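## Task

Leave the pill organiser resting flat on its base on the table, with the Tuesday lid swung open to vertical or past it and every other lid clicked closed. This must hold without the robot supporting anything, and the grippers must release and back away at the end.

## Robot and tools

ROBOT. There are two six-joint arms, left_arm and right_arm, each ending in a two-finger parallel gripper. The arm names do not match the left or right side of any picture. Base positions in the scene frame: left_arm (-0.012, +0.333, 0) m, right_arm (-0.015, -0.276, 0) m, both facing roughly along +x. Joint ranges in rad: waist -2.618 to 3.054, shoulder 0.000 to 3.142, elbow 0.000 to 3.142, wrist pitch -1.571 to 1.571, wrist yaw -1.571 to 1.571, wrist roll -2.094 to 2.094.

FRAMES. The scene frame is shared by both arms. Its origin lies on the table top midway between the arms, +z points up, +x points out across the table, and left_arm sits on the +y side. Each result prints every gripper's end_effector_position (metres) and end_effector_quat_wxyz in this frame. That point sits between the finger pads, about 1 cm short of the fingertips, and the printed value can be slightly wrong when the arm reaches far. Each gripper also has its own axes: +z runs out along the fingers, and the fingers open and close along its y axis.

execute_actions. Argument "actions" is a list holding zero or one item; optional "pictures" (boolean) turns camera images on or off, and they are included by default. An empty list just reports the state. An item with "rows" (1 to 15 rows) and optional "steps" (1 to 15, default 15) runs that many control steps of 1/30 s each, one row per step, repeating the final row if rows run out. An item with only "steps" (up to 300) is a pause counted from the previous result, so your reply time is included. Every row has 14 numbers, each from -1 to 1: dx, dy, dz, rx, ry, rz, opening for left_arm, then the same seven for right_arm, always all 14 even if one arm is idle. dx to rz are an offset, not a pose: they are measured in that gripper's own axes from its pose in the latest result that showed it (from its current pose if no result in this scene has shown it yet, or for a second call in the same reply). All rows of one action share that same reference; they do not add up. Scale: 1.0 equals 0.6 m of travel or 180 degrees; rx, ry, rz together form one rotation vector. Opening is absolute, not an offset: +1 is fully open (0.094 m), -1 is shut. Sending zero offsets does not pause the arm; it drives it back to the reference pose.

Each step's commanded pose is trimmed to within 70 mm and 16 degrees of where the gripper really is, so a distant goal can need several actions. After an action the arm only continues to its last trimmed pose; read the new pose and send the remainder. Position wins over orientation when both cannot be met, and elbows never fully straighten.

move. "target" is one 14-number row laid out as above: offsets in each gripper's own axes from its last reported pose, same scale, with each opening absolute and sent when the move begins. "speed" is the peak path speed in m/s, from 0.002 to 0.5 (default 0.25); turning is capped at twice that figure in rad/s. Both grippers follow straight lines that finish together, lasting 0.5 to 10 s, and nothing in the way slows them. Grippers trail their path, can drift off it and can overshoot the speed, mostly near full reach. The result adds a "move:" line giving the ending (done, off_target, moving, held, fault) and any limits; limits=paced means the commanded pose was trimmed, limits=held means some steps were blocked and the arm may then jump ahead quickly. It also lists each gripper's remaining distance to its target.

wait. "seconds" from 0 to 10; nothing new is sent meanwhile.

zoom_image. "camera" is cam_head_left, cam_head_right, cam_left_wrist or cam_right_wrist; "region" is [x0, y0, x1, y1] in that camera's pixels, origin at the top-left, at most 504 by 504. Head images are 672x504; wrist images are 504x504 fisheye.

read_manual only returns licence text. finished_scene takes "scene", the number of the scene you are ending; it cannot be undone, grades the scene and reveals the next task. Replying with no tool call ends everything.

RESULT LINES. grip_measured is finger opening on the command scale; the last value in Joint positions is that opening in metres. Readings can be about 1 mm off. "pose unreachable" means a clearance check changed or blocked a command for the named arm; HELD flags steps where this happened. A "Hand target" line shows where the controller is currently steering each gripper. FAULT, MOTOR HOT and OVER-TEMPERATURE FAULT lines report stops and heating.

PRACTICAL POINTS. Arms usually settle a centimetre or more off target, mostly too low, and repeated zero offsets let them sink. To keep an arm still, send the offset back to its desired pose in the first call of a reply and zeros afterwards, aiming higher if it keeps sagging. To hold something, command about 0.03 below grip_measured; less grips more gently. Pads push roughly 50 to 62 N and thin parts get less. Holding weight heats motors: a warning appears at 75 °C, 90 °C halts that arm for 10 s, 100 °C makes it go limp and fall. The simulation runs while you think, and loose objects may occasionally be nudged.

AVOID. Pushing or knocking anything off the table fails the task. Do not let the arms collide or press on each other. Faster contact strikes harder, and a target set far beyond a contact point presses harder; avoid drops, slips, slams and heavy shoves. Before ending, make sure the organiser rests flat and the lids stay put on their own, open the fingers, and pull the grippers clear.

Each tool is called as name(argument=value, ...), one argument or row to a line, values as JSON.

## Session

execute_actions(
  actions=[],
)

Scene clock: 0.00 s of 4800.00 s.
left_arm: end_effector_position=(+0.2834, +0.1586, +0.1389) grip_measured=+1.000 end_effector_quat_wxyz=(+0.643, +0.294, +0.648, -0.284) | right_arm: end_effector_position=(-0.0081, +0.0648, +0.2352) grip_measured=+1.000 end_effector_quat_wxyz=(+0.075, +0.180, +0.801, +0.567)
Joint positions: left_arm=[-0.297  1.623  0.123  1.485  0.603  0.019  0.094] | right_arm=[ 1.753  0.989  0.697 -0.133  0.574  1.901  0.094]
Joint velocities: left_arm=[-0.002 -0.017  0.002  0.037  0.022 -0.081  0.   ] | right_arm=[-0.007  0.012  0.012  0.007  0.022 -0.007  0.   ]
Hand target (left_arm): +0.285, +0.158, +0.146; +0.653, +0.297, +0.638, -0.281
Hand target (right_arm): -0.007, +0.065, +0.245; +0.076, +0.182, +0.793, +0.576

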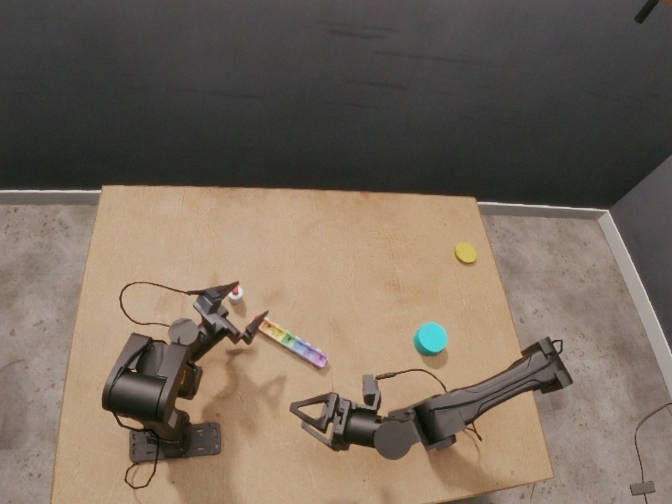

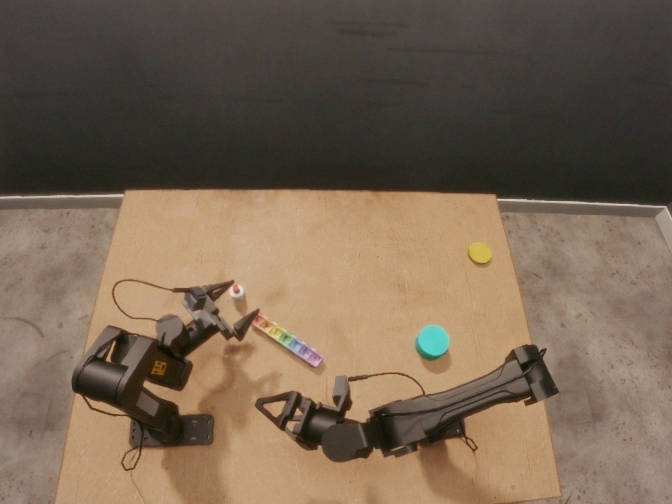

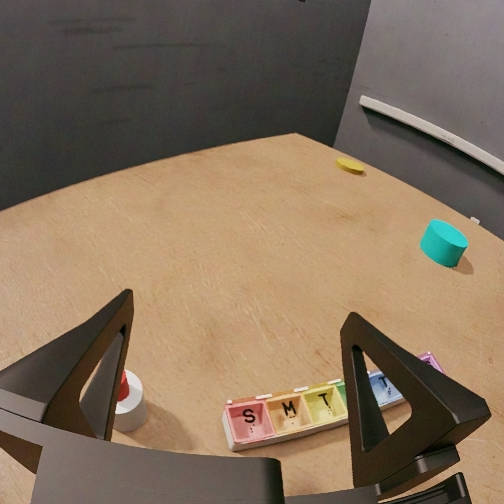

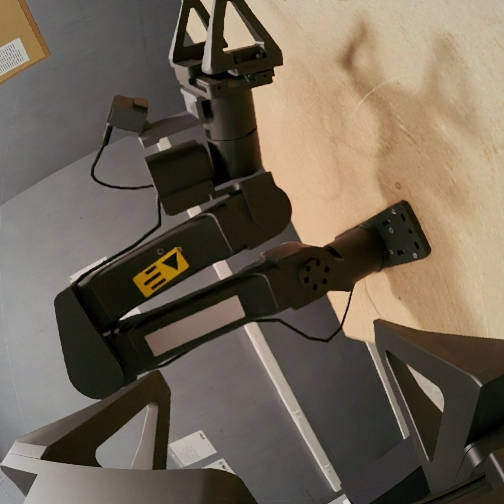

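zoom_image(
  camera="cam_head_right",
  region=[220, 270, 360, 380],
)

zoom_image(
  camera="cam_left_wrist",
  region=[200, 330, 470, 470],
)

zoom_image(
  camera="cam_head_left",
  region=[220, 270, 360, 380],
)

Region (220, 270, 360, 380) of cam_head_right's 672x504 image, scaled by 3.600, with more detail than that image has; it fills the top 396 rows of this view, and the rest is white.

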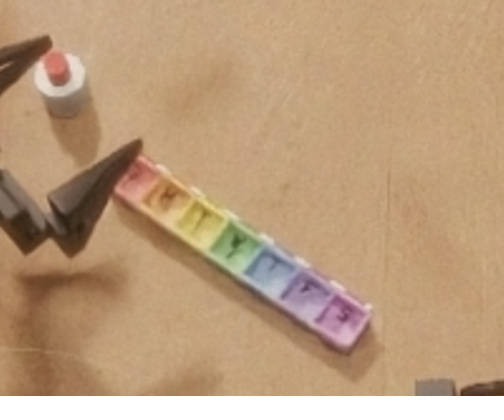

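Region (200, 330, 470, 470) of cam_left_wrist's 504x504 image, scaled by 1.867, with more detail than that image has; it fills the top 261 rows of this view, and the rest is white.

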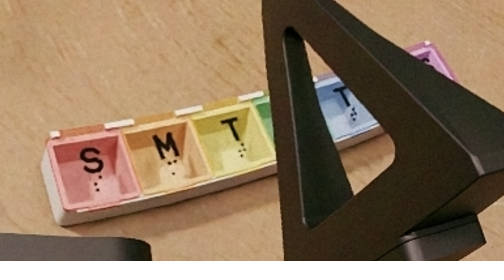

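Region (220, 270, 360, 380) of cam_head_left's 672x504 image, scaled by 3.600, with more detail than that image has; it fills the top 396 rows of this view, and the rest is white.

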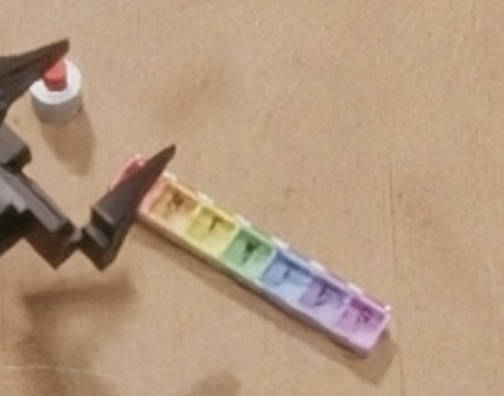

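zoom_image(
  camera="cam_left_wrist",
  region=[215, 370, 355, 460],
)

Region (215, 370, 355, 460) of cam_left_wrist's 504x504 image, scaled by 3.600, with more detail than that image has; it fills the top 324 rows of this view, and the rest is white.

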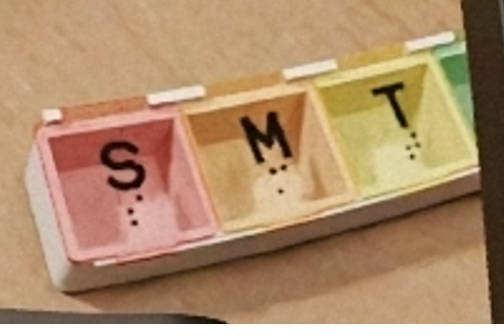

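move(
  target=[-0.083,0.145,-0.16,-0.222,0,0,1, -0.315,-0.201,0.06,0.207,0.084,-0.454,1],
)

Scene clock: 83.30 s of 4800.00 s.
left_arm: end_effector_position=(+0.2799, +0.2825, +0.1702) grip_measured=+1.000 end_effector_quat_wxyz=(+0.683, +0.066, +0.726, -0.049) | right_arm: end_effector_position=(+0.1385, -0.0161, +0.0801) grip_measured=+1.000 end_effector_quat_wxyz=(+0.243, -0.438, +0.855, +0.133)
Joint positions: left_arm=[-0.254  0.695  0.039  0.593 -0.033  0.017  0.094] | right_arm=[ 0.979  1.222  0.675 -0.465  0.046  0.102  0.094]
Joint velocities: left_arm=[-0.017 -0.007 -0.007 -0.139  0.022  0.037  0.   ] | right_arm=[-0.007 -0.022 -0.007 -0.051  0.007 -0.037  0.   ]
Hand target (left_arm): +0.282, +0.287, +0.196; +0.707, +0.056, +0.703, -0.046
Hand target (right_arm): +0.149, -0.009, +0.094; +0.265, -0.432, +0.851, +0.136
Off the commanded pose (left_arm): 0.022 m, 4 deg.
Off the commanded pose (right_arm): 0.022 m, 3 deg.
After step 90, 76.53 s passed at rest.
move: off_target (left_arm, right_arm)
camera_calibration (this result's frames):
cam_left_wrist: T_world_to_cam=[[-0.195433, -0.965435, 0.172456, 0.295534], [-0.623628, -0.0133777, -0.781607, 0.345283], [0.756898, -0.2603, -0.599458, 0.0955491], [0, 0, 0, 1]] pos_world=[0.200765, 0.31481, 0.276187]
cam_right_wrist: T_world_to_cam=[[0.645682, -0.744579, -0.169401, -0.0834293], [-0.762222, -0.615101, -0.201665, 0.159812], [0.0459571, 0.259333, -0.964694, 0.19197], [0, 0, 0, 1]] pos_world=[0.166859, -0.0136033, 0.203287]

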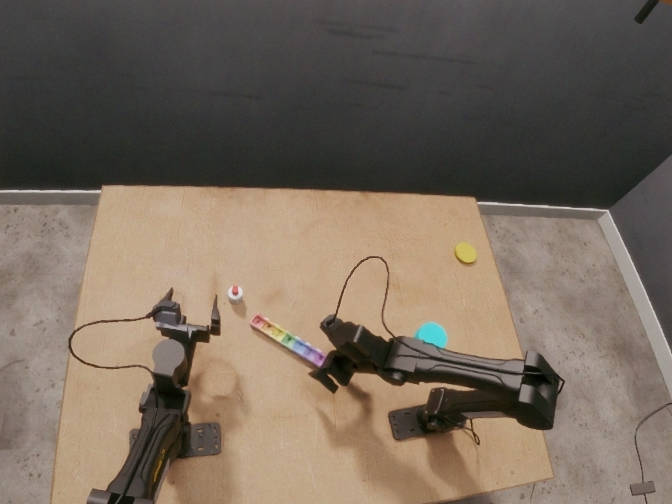

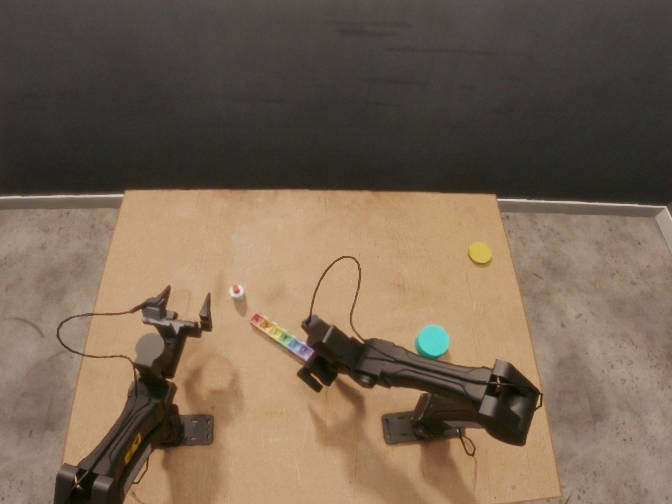

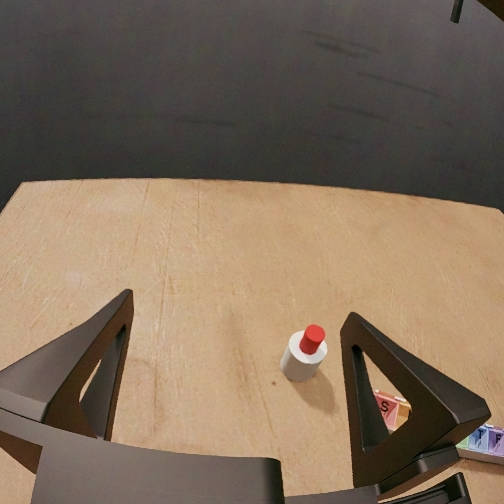

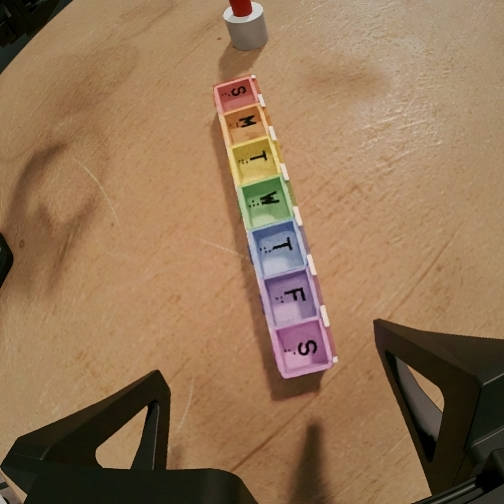

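zoom_image(
  camera="cam_right_wrist",
  region=[180, 60, 380, 400],
)

Region (180, 60, 380, 400) of cam_right_wrist's 504x504 image, scaled by 1.482, with more detail than that image has; it fills the left 296 columns of this view, and the rest is white.

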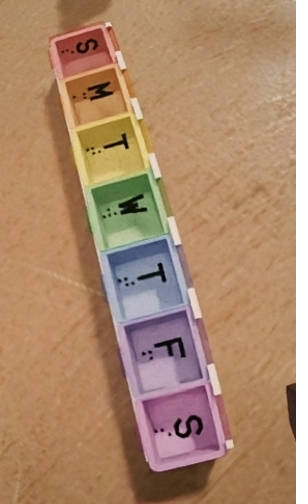

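move(
  target=[-0.03,0,0,0,0,0,1, -0.006,-0.024,0.072,0,0,0,1],
)

Scene clock: 102.70 s of 4800.00 s.
left_arm: end_effector_position=(+0.2786, +0.2830, +0.1623) grip_measured=+1.000 end_effector_quat_wxyz=(+0.658, +0.069, +0.748, -0.046) | right_arm: end_effector_position=(+0.1639, -0.0017, +0.0492) grip_measured=+1.000 end_effector_quat_wxyz=(+0.239, -0.438, +0.857, +0.127)
Joint positions: left_arm=[-0.254  0.656  0.071  0.455 -0.034  0.017  0.094] | right_arm=[ 0.919  1.4    0.675 -0.298  0.02   0.051  0.094]
Joint velocities: left_arm=[-0.007 -0.002 -0.002  0.037 -0.051  0.095  0.   ] | right_arm=[-0.012  0.002  0.017  0.022 -0.022 -0.007  0.   ]
Hand target (left_arm): +0.280, +0.282, +0.188; +0.683, +0.066, +0.726, -0.049
Hand target (right_arm): +0.164, -0.002, +0.046; +0.242, -0.438, +0.856, +0.133
Off the commanded pose (left_arm): 0.026 m, 4 deg.
Off the commanded pose (right_arm): 0.004 m, 1 deg.
After step 90, 15.37 s passed at rest.
move: off_target (left_arm)
camera_calibration (this result's frames):
cam_left_wrist: T_world_to_cam=[[-0.183409, -0.967826, 0.172258, 0.294386], [-0.673427, -0.0039551, -0.739243, 0.342602], [0.71614, -0.251588, -0.651036, 0.109189], [0, 0, 0, 1]] pos_world=[0.206516, 0.31374, 0.273641]
cam_right_wrist: T_world_to_cam=[[0.642502, -0.749236, -0.160736, -0.0943085], [-0.764993, -0.61498, -0.191273, 0.181743], [0.0444594, 0.245855, -0.968286, 0.157661], [0, 0, 0, 1]] pos_world=[0.192616, 0.00234717, 0.172264]

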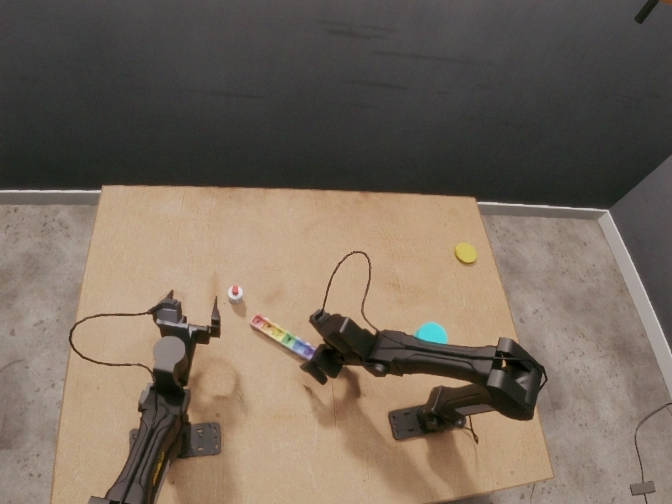

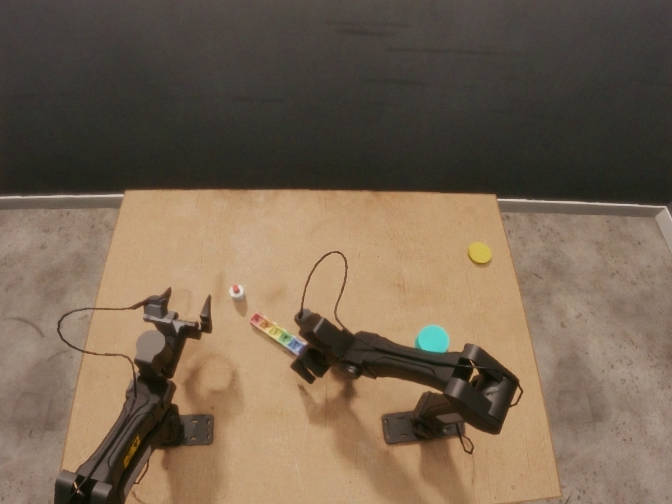

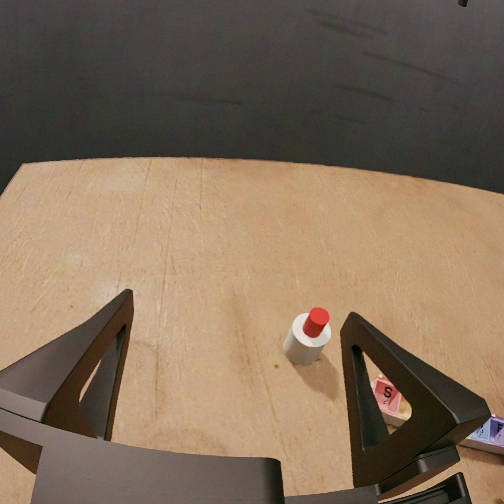

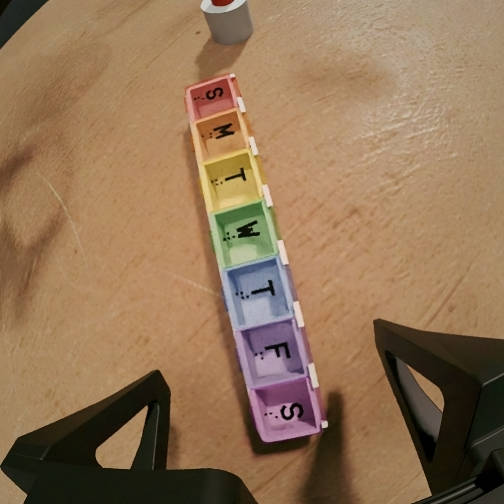

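move(
  target=[-0.04,0,0,0,-0.02,0,1, -0.002,-0.002,0.062,0,0,0,1],
  speed=0.1,
)

Scene clock: 110.57 s of 4800.00 s.
left_arm: end_effector_position=(+0.2785, +0.2830, +0.1616) grip_measured=+1.000 end_effector_quat_wxyz=(+0.657, +0.069, +0.749, -0.046) | right_arm: end_effector_position=(+0.1713, +0.0094, +0.0153) grip_measured=+1.000 end_effector_quat_wxyz=(+0.226, -0.440, +0.861, +0.119)
Joint positions: left_arm=[-0.254  0.656  0.071  0.452 -0.034  0.017  0.094] | right_arm=[ 0.919  1.558  0.675 -0.173  0.021  0.049  0.094]
Joint velocities: left_arm=[ 0.012  0.012  0.012 -0.022 -0.051 -0.051  0.   ] | right_arm=[ 0.007 -0.007 -0.002  0.022  0.022 -0.022  0.   ]
Hand target (left_arm): +0.281, +0.282, +0.186; +0.681, +0.067, +0.727, -0.048
Hand target (right_arm): +0.176, +0.015, +0.019; +0.239, -0.438, +0.857, +0.127
Off the commanded pose (left_arm): 0.025 m, 4 deg.
Off the commanded pose (right_arm): 0.008 m, 2 deg.
After step 90, 3.97 s passed at rest.
move: off_target (left_arm)
camera_calibration (this result's frames):
cam_left_wrist: T_world_to_cam=[[-0.182958, -0.967916, 0.172236, 0.294403], [-0.675362, -0.00357226, -0.737478, 0.342203], [0.714432, -0.251249, -0.65304, 0.10953], [0, 0, 0, 1]] pos_world=[0.206723, 0.313699, 0.273188]
cam_right_wrist: T_world_to_cam=[[0.640835, -0.752957, -0.149618, -0.0960374], [-0.76714, -0.620801, -0.161563, 0.187643], [0.0287664, 0.218313, -0.975455, 0.124845], [0, 0, 0, 1]] pos_world=[0.201901, 0.016922, 0.137728]

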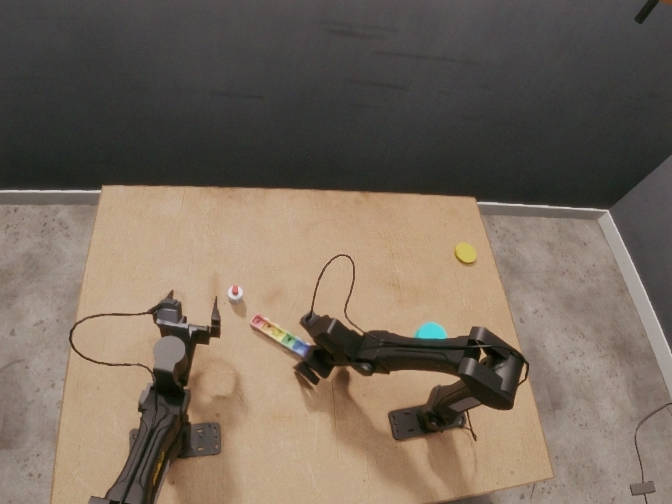

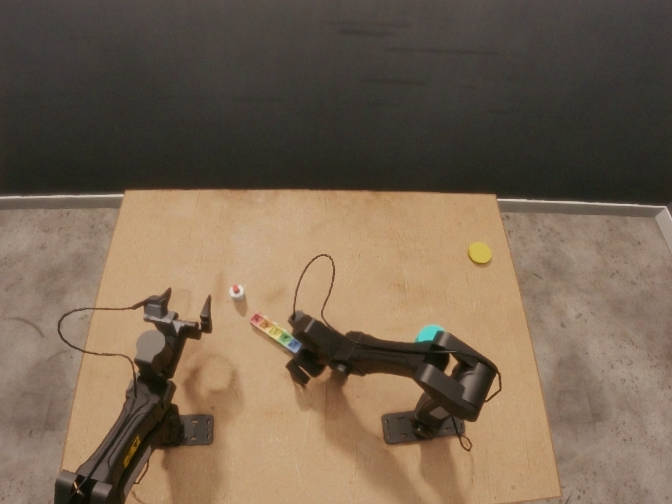

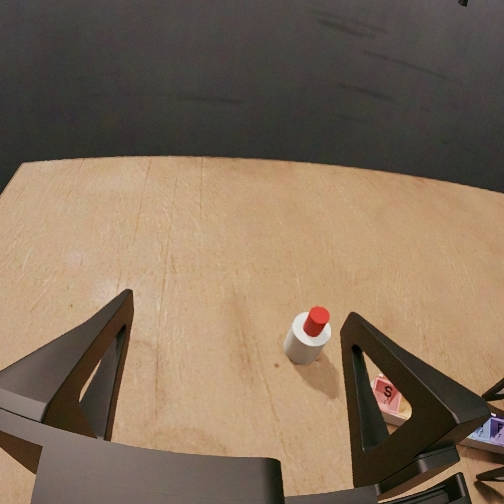

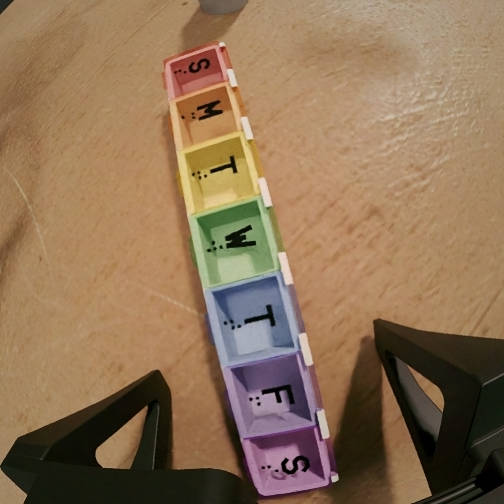

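execute_actions(
  actions=[
    {"rows":[[-0.04,0,0,0,-0.02,0,1, 0,0,0.005,0,0,0,0.3],[-0.04,0,0,0,-0.02,0,1, 0,0,0.005,0,0,0,-0.1],[-0.04,0,0,0,-0.02,0,1, 0,0,0.005,0,0,0,-0.4]],"steps":15},
  ],
)

Scene clock: 116.27 s of 4800.00 s.
left_arm: end_effector_position=(+0.2785, +0.2830, +0.1616) grip_measured=+1.000 end_effector_quat_wxyz=(+0.657, +0.069, +0.749, -0.046) | right_arm: end_effector_position=(+0.1716, +0.0092, +0.0135) grip_measured=-0.324 end_effector_quat_wxyz=(+0.225, -0.440, +0.861, +0.117)
Joint positions: left_arm=[-0.254  0.656  0.071  0.452 -0.034  0.017  0.094] | right_arm=[ 0.919  1.565  0.675 -0.169  0.023  0.049  0.032]
Joint velocities: left_arm=[ 0.002  0.007 -0.007  0.051 -0.081  0.066  0.   ] | right_arm=[ 0.007 -0.002  0.002  0.022 -0.022 -0.022  0.   ]
Hand target (left_arm): +0.281, +0.282, +0.185; +0.680, +0.068, +0.728, -0.048
Hand target (right_arm): +0.172, +0.011, +0.013; +0.226, -0.440, +0.861, +0.119
Off the commanded pose (left_arm): 0.024 m, 4 deg.
Off the commanded pose (right_arm): 0.002 m, 0 deg.
Steps of this call (steps 1 to 90: nothing new was sent; then 2.20 s passed at rest; steps 91 to 105: all 15 steps of this action). Readings (end_effector_position):
91: left_arm (+0.2785, +0.2830, +0.1616) | right_arm (+0.1715, +0.0098, +0.0153)
92: left_arm (+0.2785, +0.2830, +0.1616) | right_arm (+0.1714, +0.0096, +0.0147)
94: left_arm (+0.2785, +0.2830, +0.1616) | right_arm (+0.1716, +0.0091, +0.0134)
98: left_arm (+0.2785, +0.2830, +0.1616) | right_arm (+0.1716, +0.0092, +0.0135)
105: the state above
camera_calibration (this result's frames):
cam_left_wrist: T_world_to_cam=[[-0.182958, -0.967916, 0.172236, 0.294403], [-0.675362, -0.00357226, -0.737478, 0.342203], [0.714432, -0.251249, -0.65304, 0.10953], [0, 0, 0, 1]] pos_world=[0.206723, 0.313699, 0.273188]
cam_right_wrist: T_world_to_cam=[[0.639961, -0.754266, -0.146743, -0.0965585], [-0.767866, -0.620574, -0.158965, 0.187619], [0.0288371, 0.21441, -0.976318, 0.123098], [0, 0, 0, 1]] pos_world=[0.20231, 0.0172073, 0.135838]

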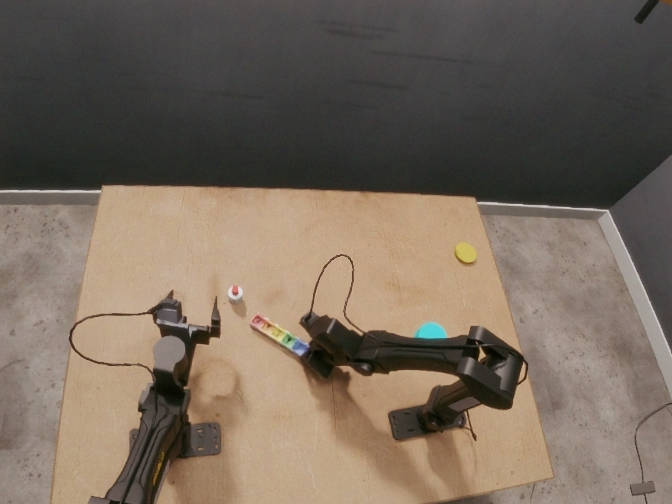

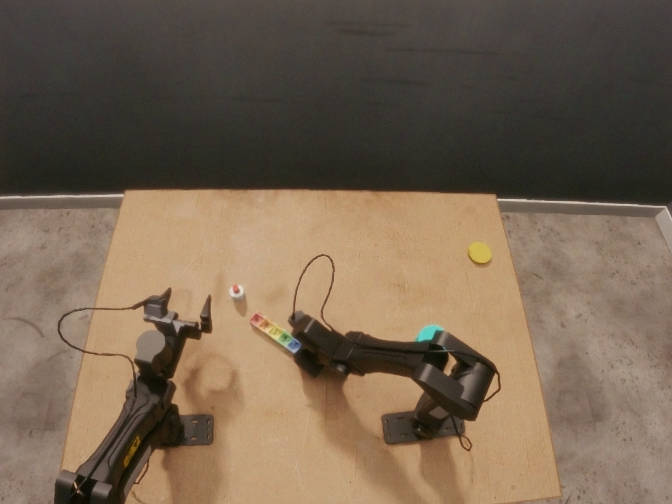

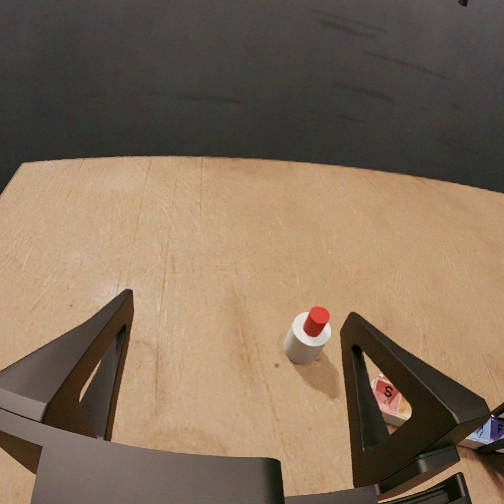

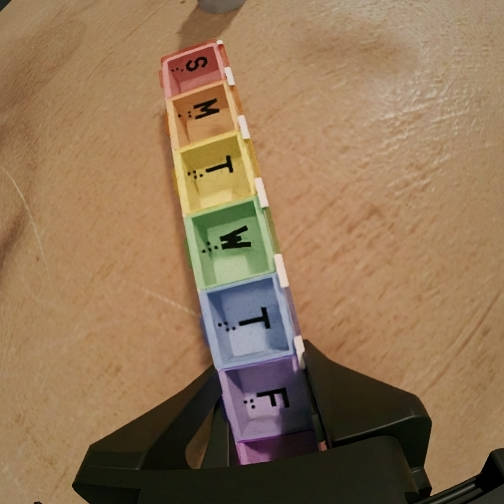

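zoom_image(
  camera="cam_right_wrist",
  region=[150, 110, 310, 300],
)

move(
  target=[-0.04,0,0,0,-0.02,0,1, -0.02,0,-0.025,0,0,0,-0.4],
  speed=0.1,
)

Region (150, 110, 310, 300) of cam_right_wrist's 504x504 image, scaled by 2.653, with more detail than that image has; it fills the left 424 columns of this view, and the rest is white.

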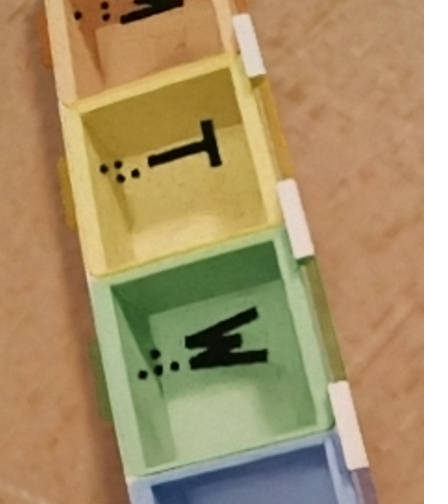

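Scene clock: 121.60 s of 4800.00 s.
left_arm: end_effector_position=(+0.2785, +0.2830, +0.1612) grip_measured=+1.000 end_effector_quat_wxyz=(+0.657, +0.069, +0.750, -0.046) | right_arm: end_effector_position=(+0.1681, +0.0037, +0.0162) grip_measured=-0.324 end_effector_quat_wxyz=(+0.213, -0.442, +0.864, +0.110)
Joint positions: left_arm=[-0.254  0.656  0.071  0.451 -0.034  0.017  0.094] | right_arm=[ 0.919  1.547  0.688 -0.229  0.023  0.049  0.032]
Joint velocities: left_arm=[-0.022 -0.007  0.022 -0.022  0.022 -0.037  0.   ] | right_arm=[ 0.017  0.007  0.012 -0.037 -0.022 -0.081  0.   ]
Hand target (left_arm): +0.281, +0.282, +0.185; +0.680, +0.068, +0.728, -0.048
Hand target (right_arm): +0.173, +0.011, +0.032; +0.225, -0.440, +0.861, +0.117
Off the commanded pose (left_arm): 0.024 m, 4 deg.
Off the commanded pose (right_arm): 0.019 m, 2 deg.
After step 90, 1.53 s passed at rest.
move: off_target (left_arm, right_arm)
camera_calibration (this result's frames):
cam_left_wrist: T_world_to_cam=[[-0.1827, -0.967967, 0.172223, 0.294413], [-0.676465, -0.0033539, -0.736467, 0.341975], [0.713454, -0.251056, -0.654183, 0.109724], [0, 0, 0, 1]] pos_world=[0.20684, 0.313676, 0.272929]
cam_right_wrist: T_world_to_cam=[[0.637729, -0.757743, -0.138301, -0.0977921], [-0.770143, -0.62412, -0.131736, 0.181907], [0.0135055, 0.190523, -0.98159, 0.129758], [0, 0, 0, 1]] pos_world=[0.200706, 0.0147084, 0.137808]

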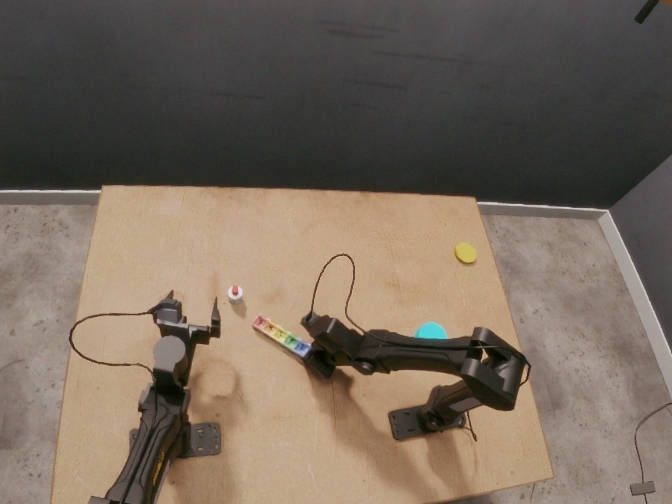

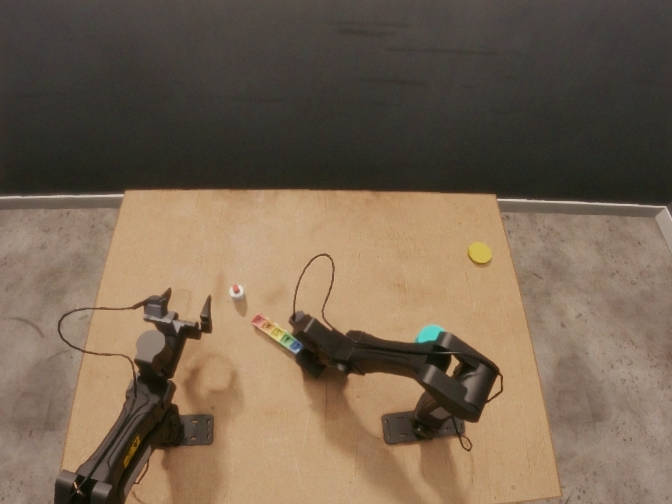

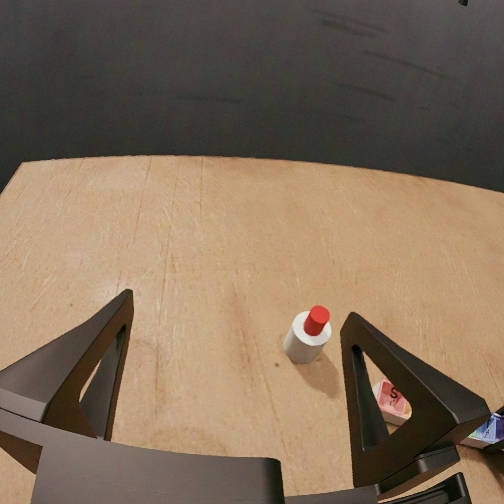

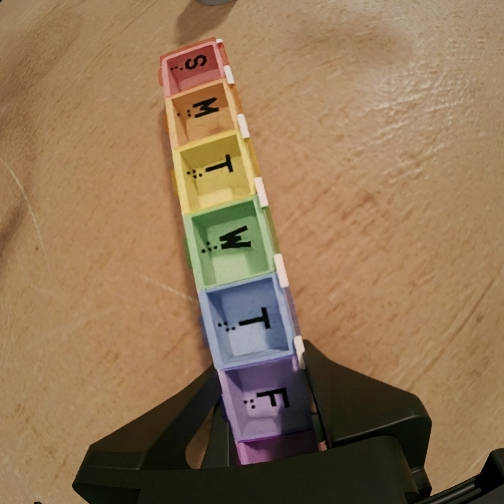

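move(
  target=[-0.04,0,0,0,-0.02,0,1, -0.023,-0.247,-0.05,0,-0.015,0,-0.4],
  speed=0.15,
)

Scene clock: 132.27 s of 4800.00 s.
left_arm: end_effector_position=(+0.2784, +0.2830, +0.1607) grip_measured=+1.000 end_effector_quat_wxyz=(+0.656, +0.069, +0.750, -0.046) | right_arm: end_effector_position=(+0.2741, -0.0909, +0.0334) grip_measured=-0.324 end_effector_quat_wxyz=(+0.212, -0.434, +0.868, +0.113)
Joint positions: left_arm=[-0.254  0.656  0.071  0.449 -0.034  0.017  0.094] | right_arm=[ 0.368  1.576  0.805 -0.367 -0.228 -0.429  0.032]
Joint velocities: left_arm=[-0.012 -0.002 -0.007  0.022 -0.007 -0.051  0.   ] | right_arm=[-0.007  0.007 -0.007 -0.022 -0.007 -0.051  0.001]
Hand target (left_arm): +0.281, +0.282, +0.185; +0.680, +0.068, +0.729, -0.048
Hand target (right_arm): +0.285, -0.082, +0.048; +0.231, -0.439, +0.860, +0.122
Off the commanded pose (left_arm): 0.025 m, 4 deg.
Off the commanded pose (right_arm): 0.021 m, 3 deg.
After step 90, 6.03 s passed at rest.
move: off_target (left_arm, right_arm)
camera_calibration (this result's frames):
cam_left_wrist: T_world_to_cam=[[-0.182314, -0.968043, 0.172203, 0.294428], [-0.678117, -0.00302693, -0.734948, 0.341632], [0.711983, -0.250765, -0.655894, 0.110015], [0, 0, 0, 1]] pos_world=[0.207016, 0.313641, 0.272539]
cam_right_wrist: T_world_to_cam=[[0.625556, -0.765921, -0.148472, -0.231722], [-0.780121, -0.611764, -0.13098, 0.210597], [0.00949054, 0.197762, -0.980204, 0.164992], [0, 0, 0, 1]] pos_world=[0.307681, -0.0812739, 0.154905]

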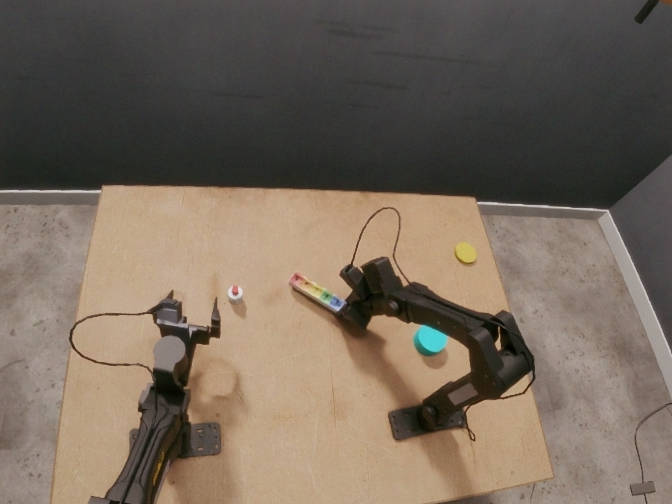

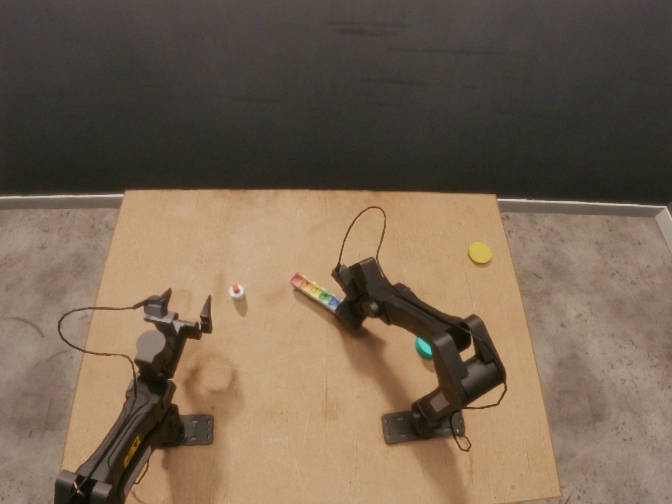

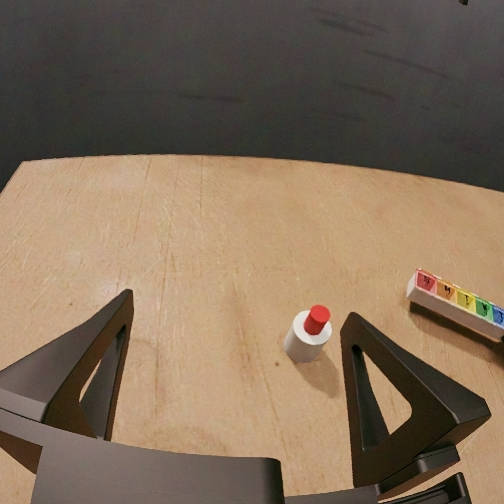

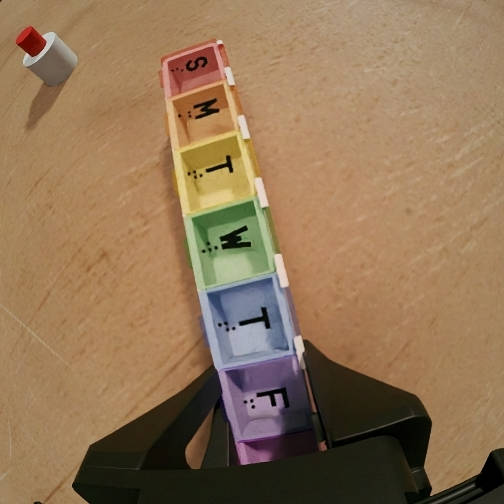

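move(
  target=[0.023,-0.415,0.008,0.154,0.085,-0.484,0.28, -0.035,0,-0.066,0,-0.015,0,-0.4],
)

Scene clock: 178.93 s of 4800.00 s.
left_arm: end_effector_position=(+0.2389, +0.0426, +0.1259) grip_measured=+0.282 end_effector_quat_wxyz=(+0.309, -0.323, +0.644, -0.621) | right_arm: end_effector_position=(+0.2611, -0.0986, +0.0538) grip_measured=-0.324 end_effector_quat_wxyz=(+0.200, -0.432, +0.872, +0.115)
Joint positions: left_arm=[-1.103  1.767  0.244  1.482 -0.4   -1.59   0.06 ] | right_arm=[ 0.361  1.494  0.828 -0.498 -0.233 -0.43   0.032]
Joint velocities: left_arm=[-0.007  0.002  0.002 -0.007 -0.037 -0.037 -0.   ] | right_arm=[-0.002 -0.002  0.012  0.022  0.051  0.066 -0.001]
Hand target (left_arm): +0.240, +0.035, +0.134; +0.311, -0.320, +0.633, -0.632
Hand target (right_arm): +0.273, -0.092, +0.078; +0.233, -0.432, +0.863, +0.123
Off the commanded pose (left_arm): 0.016 m, 2 deg.
Off the commanded pose (right_arm): 0.029 m, 4 deg.
After step 90, 39.70 s passed at rest.
move: off_target (left_arm, right_arm)
camera_calibration (this result's frames):
cam_left_wrist: T_world_to_cam=[[0.107016, 0.159325, 0.981409, -0.158521], [-0.935428, -0.318362, 0.153687, 0.251583], [0.33693, -0.934484, 0.114967, 0.0766906], [0, 0, 0, 1]] pos_world=[0.226463, 0.177017, 0.108092]
cam_right_wrist: T_world_to_cam=[[0.619078, -0.76924, -0.158149, -0.224645], [-0.785202, -0.609924, -0.107007, 0.198583], [-0.0141448, 0.190425, -0.9816, 0.192168], [0, 0, 0, 1]] pos_world=[0.297719, -0.0882793, 0.174354]

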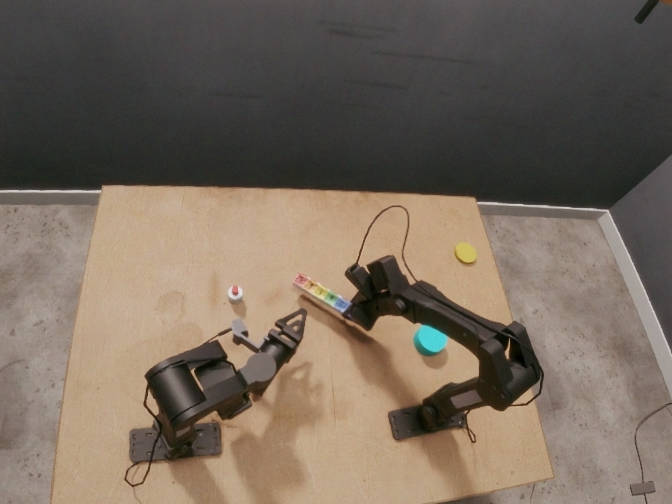

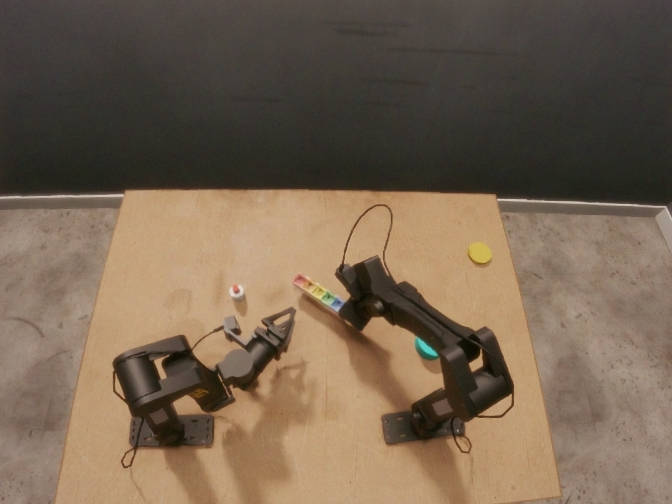

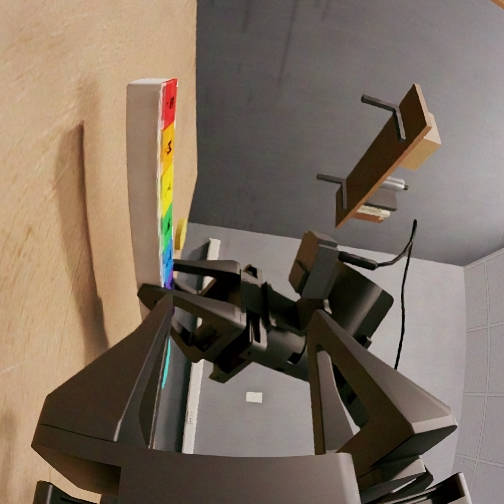

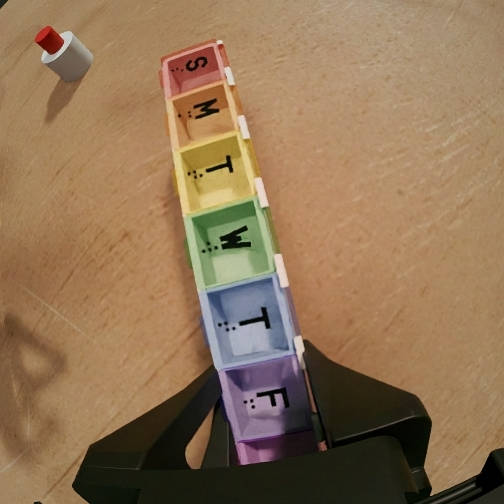

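zoom_image(
  camera="cam_left_wrist",
  region=[110, 70, 230, 300],
)

Region (110, 70, 230, 300) of cam_left_wrist's 504x504 image, scaled by 2.191, with more detail than that image has; it fills the left 263 columns of this view, and the rest is white.

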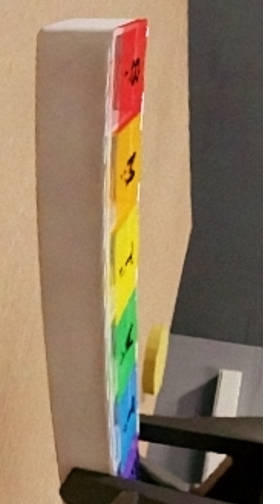

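move(
  target=[0.01,0.022,0.092,0,0,0,0.28, -0.059,-0.117,-0.03,0,-0.039,0,-0.4],
  speed=0.15,
)

Scene clock: 196.10 s of 4800.00 s.
left_arm: end_effector_position=(+0.2729, +0.0101, +0.1057) grip_measured=+0.282 end_effector_quat_wxyz=(+0.305, -0.325, +0.649, -0.617) | right_arm: end_effector_position=(+0.3211, -0.1276, +0.0688) grip_measured=-0.324 end_effector_quat_wxyz=(+0.232, -0.419, +0.868, +0.134)
Joint positions: left_arm=[-1.049  1.965  0.423  1.485 -0.343 -1.595  0.06 ] | right_arm=[ 0.164  1.616  0.981 -0.513 -0.352 -0.577  0.032]
Joint velocities: left_arm=[-0.007 -0.012 -0.002  0.022  0.022  0.022 -0.   ] | right_arm=[-0.007 -0.007 -0.002  0.022  0.022 -0.051 -0.001]
Hand target (left_arm): +0.279, +0.006, +0.109; +0.310, -0.323, +0.644, -0.621
Hand target (right_arm): +0.331, -0.121, +0.085; +0.253, -0.424, +0.858, +0.142
Off the commanded pose (left_arm): 0.009 m, 1 deg.
Off the commanded pose (right_arm): 0.019 m, 3 deg.
After step 90, 13.13 s passed at rest.
move: off_target (right_arm)
camera_calibration (this result's frames):
cam_left_wrist: T_world_to_cam=[[0.120684, 0.151516, 0.98106, -0.14074], [-0.934423, -0.316269, 0.163792, 0.274808], [0.335096, -0.936492, 0.103412, 0.0389822], [0, 0, 0, 1]] pos_world=[0.260709, 0.144744, 0.0890316]
cam_right_wrist: T_world_to_cam=[[0.610132, -0.769834, -0.187336, -0.276858], [-0.79182, -0.584243, -0.177991, 0.239925], [0.027574, 0.256934, -0.966035, 0.207308], [0, 0, 0, 1]] pos_world=[0.353181, -0.126225, 0.191106]

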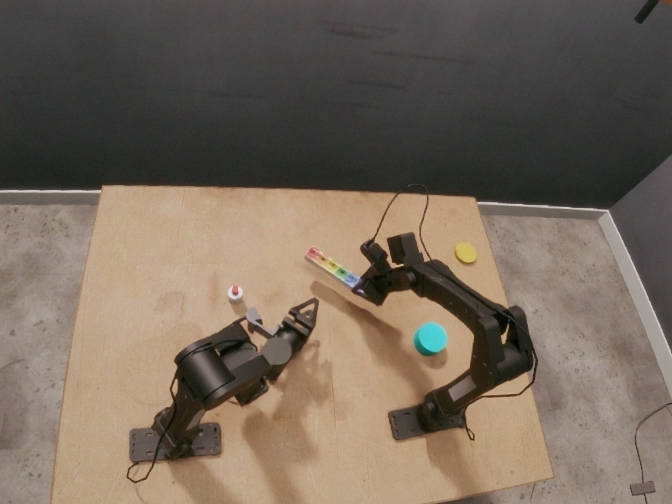

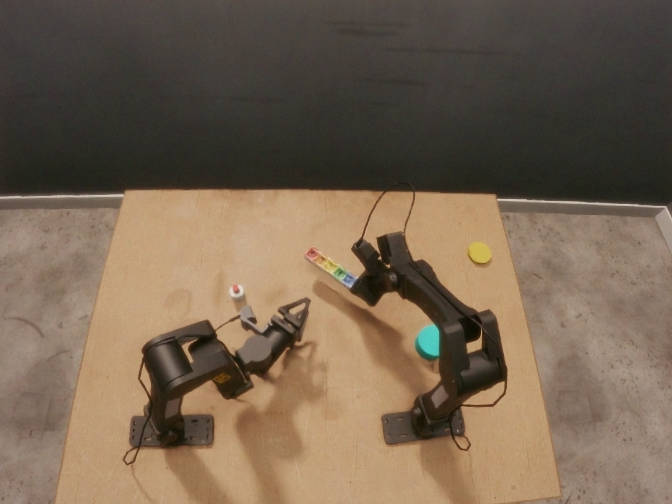

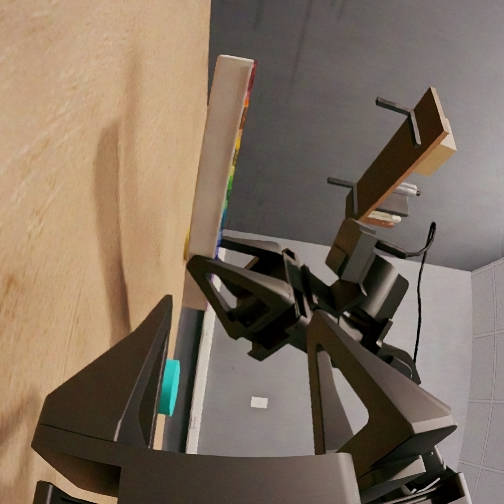

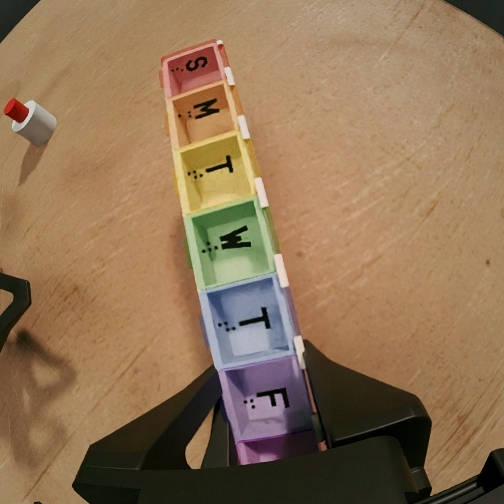

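zoom_image(
  camera="cam_left_wrist",
  region=[170, 40, 290, 280],
)

Region (170, 40, 290, 280) of cam_left_wrist's 504x504 image, scaled by 2.100, with more detail than that image has.

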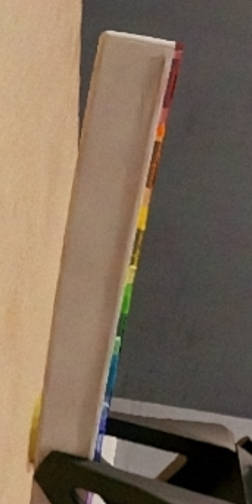

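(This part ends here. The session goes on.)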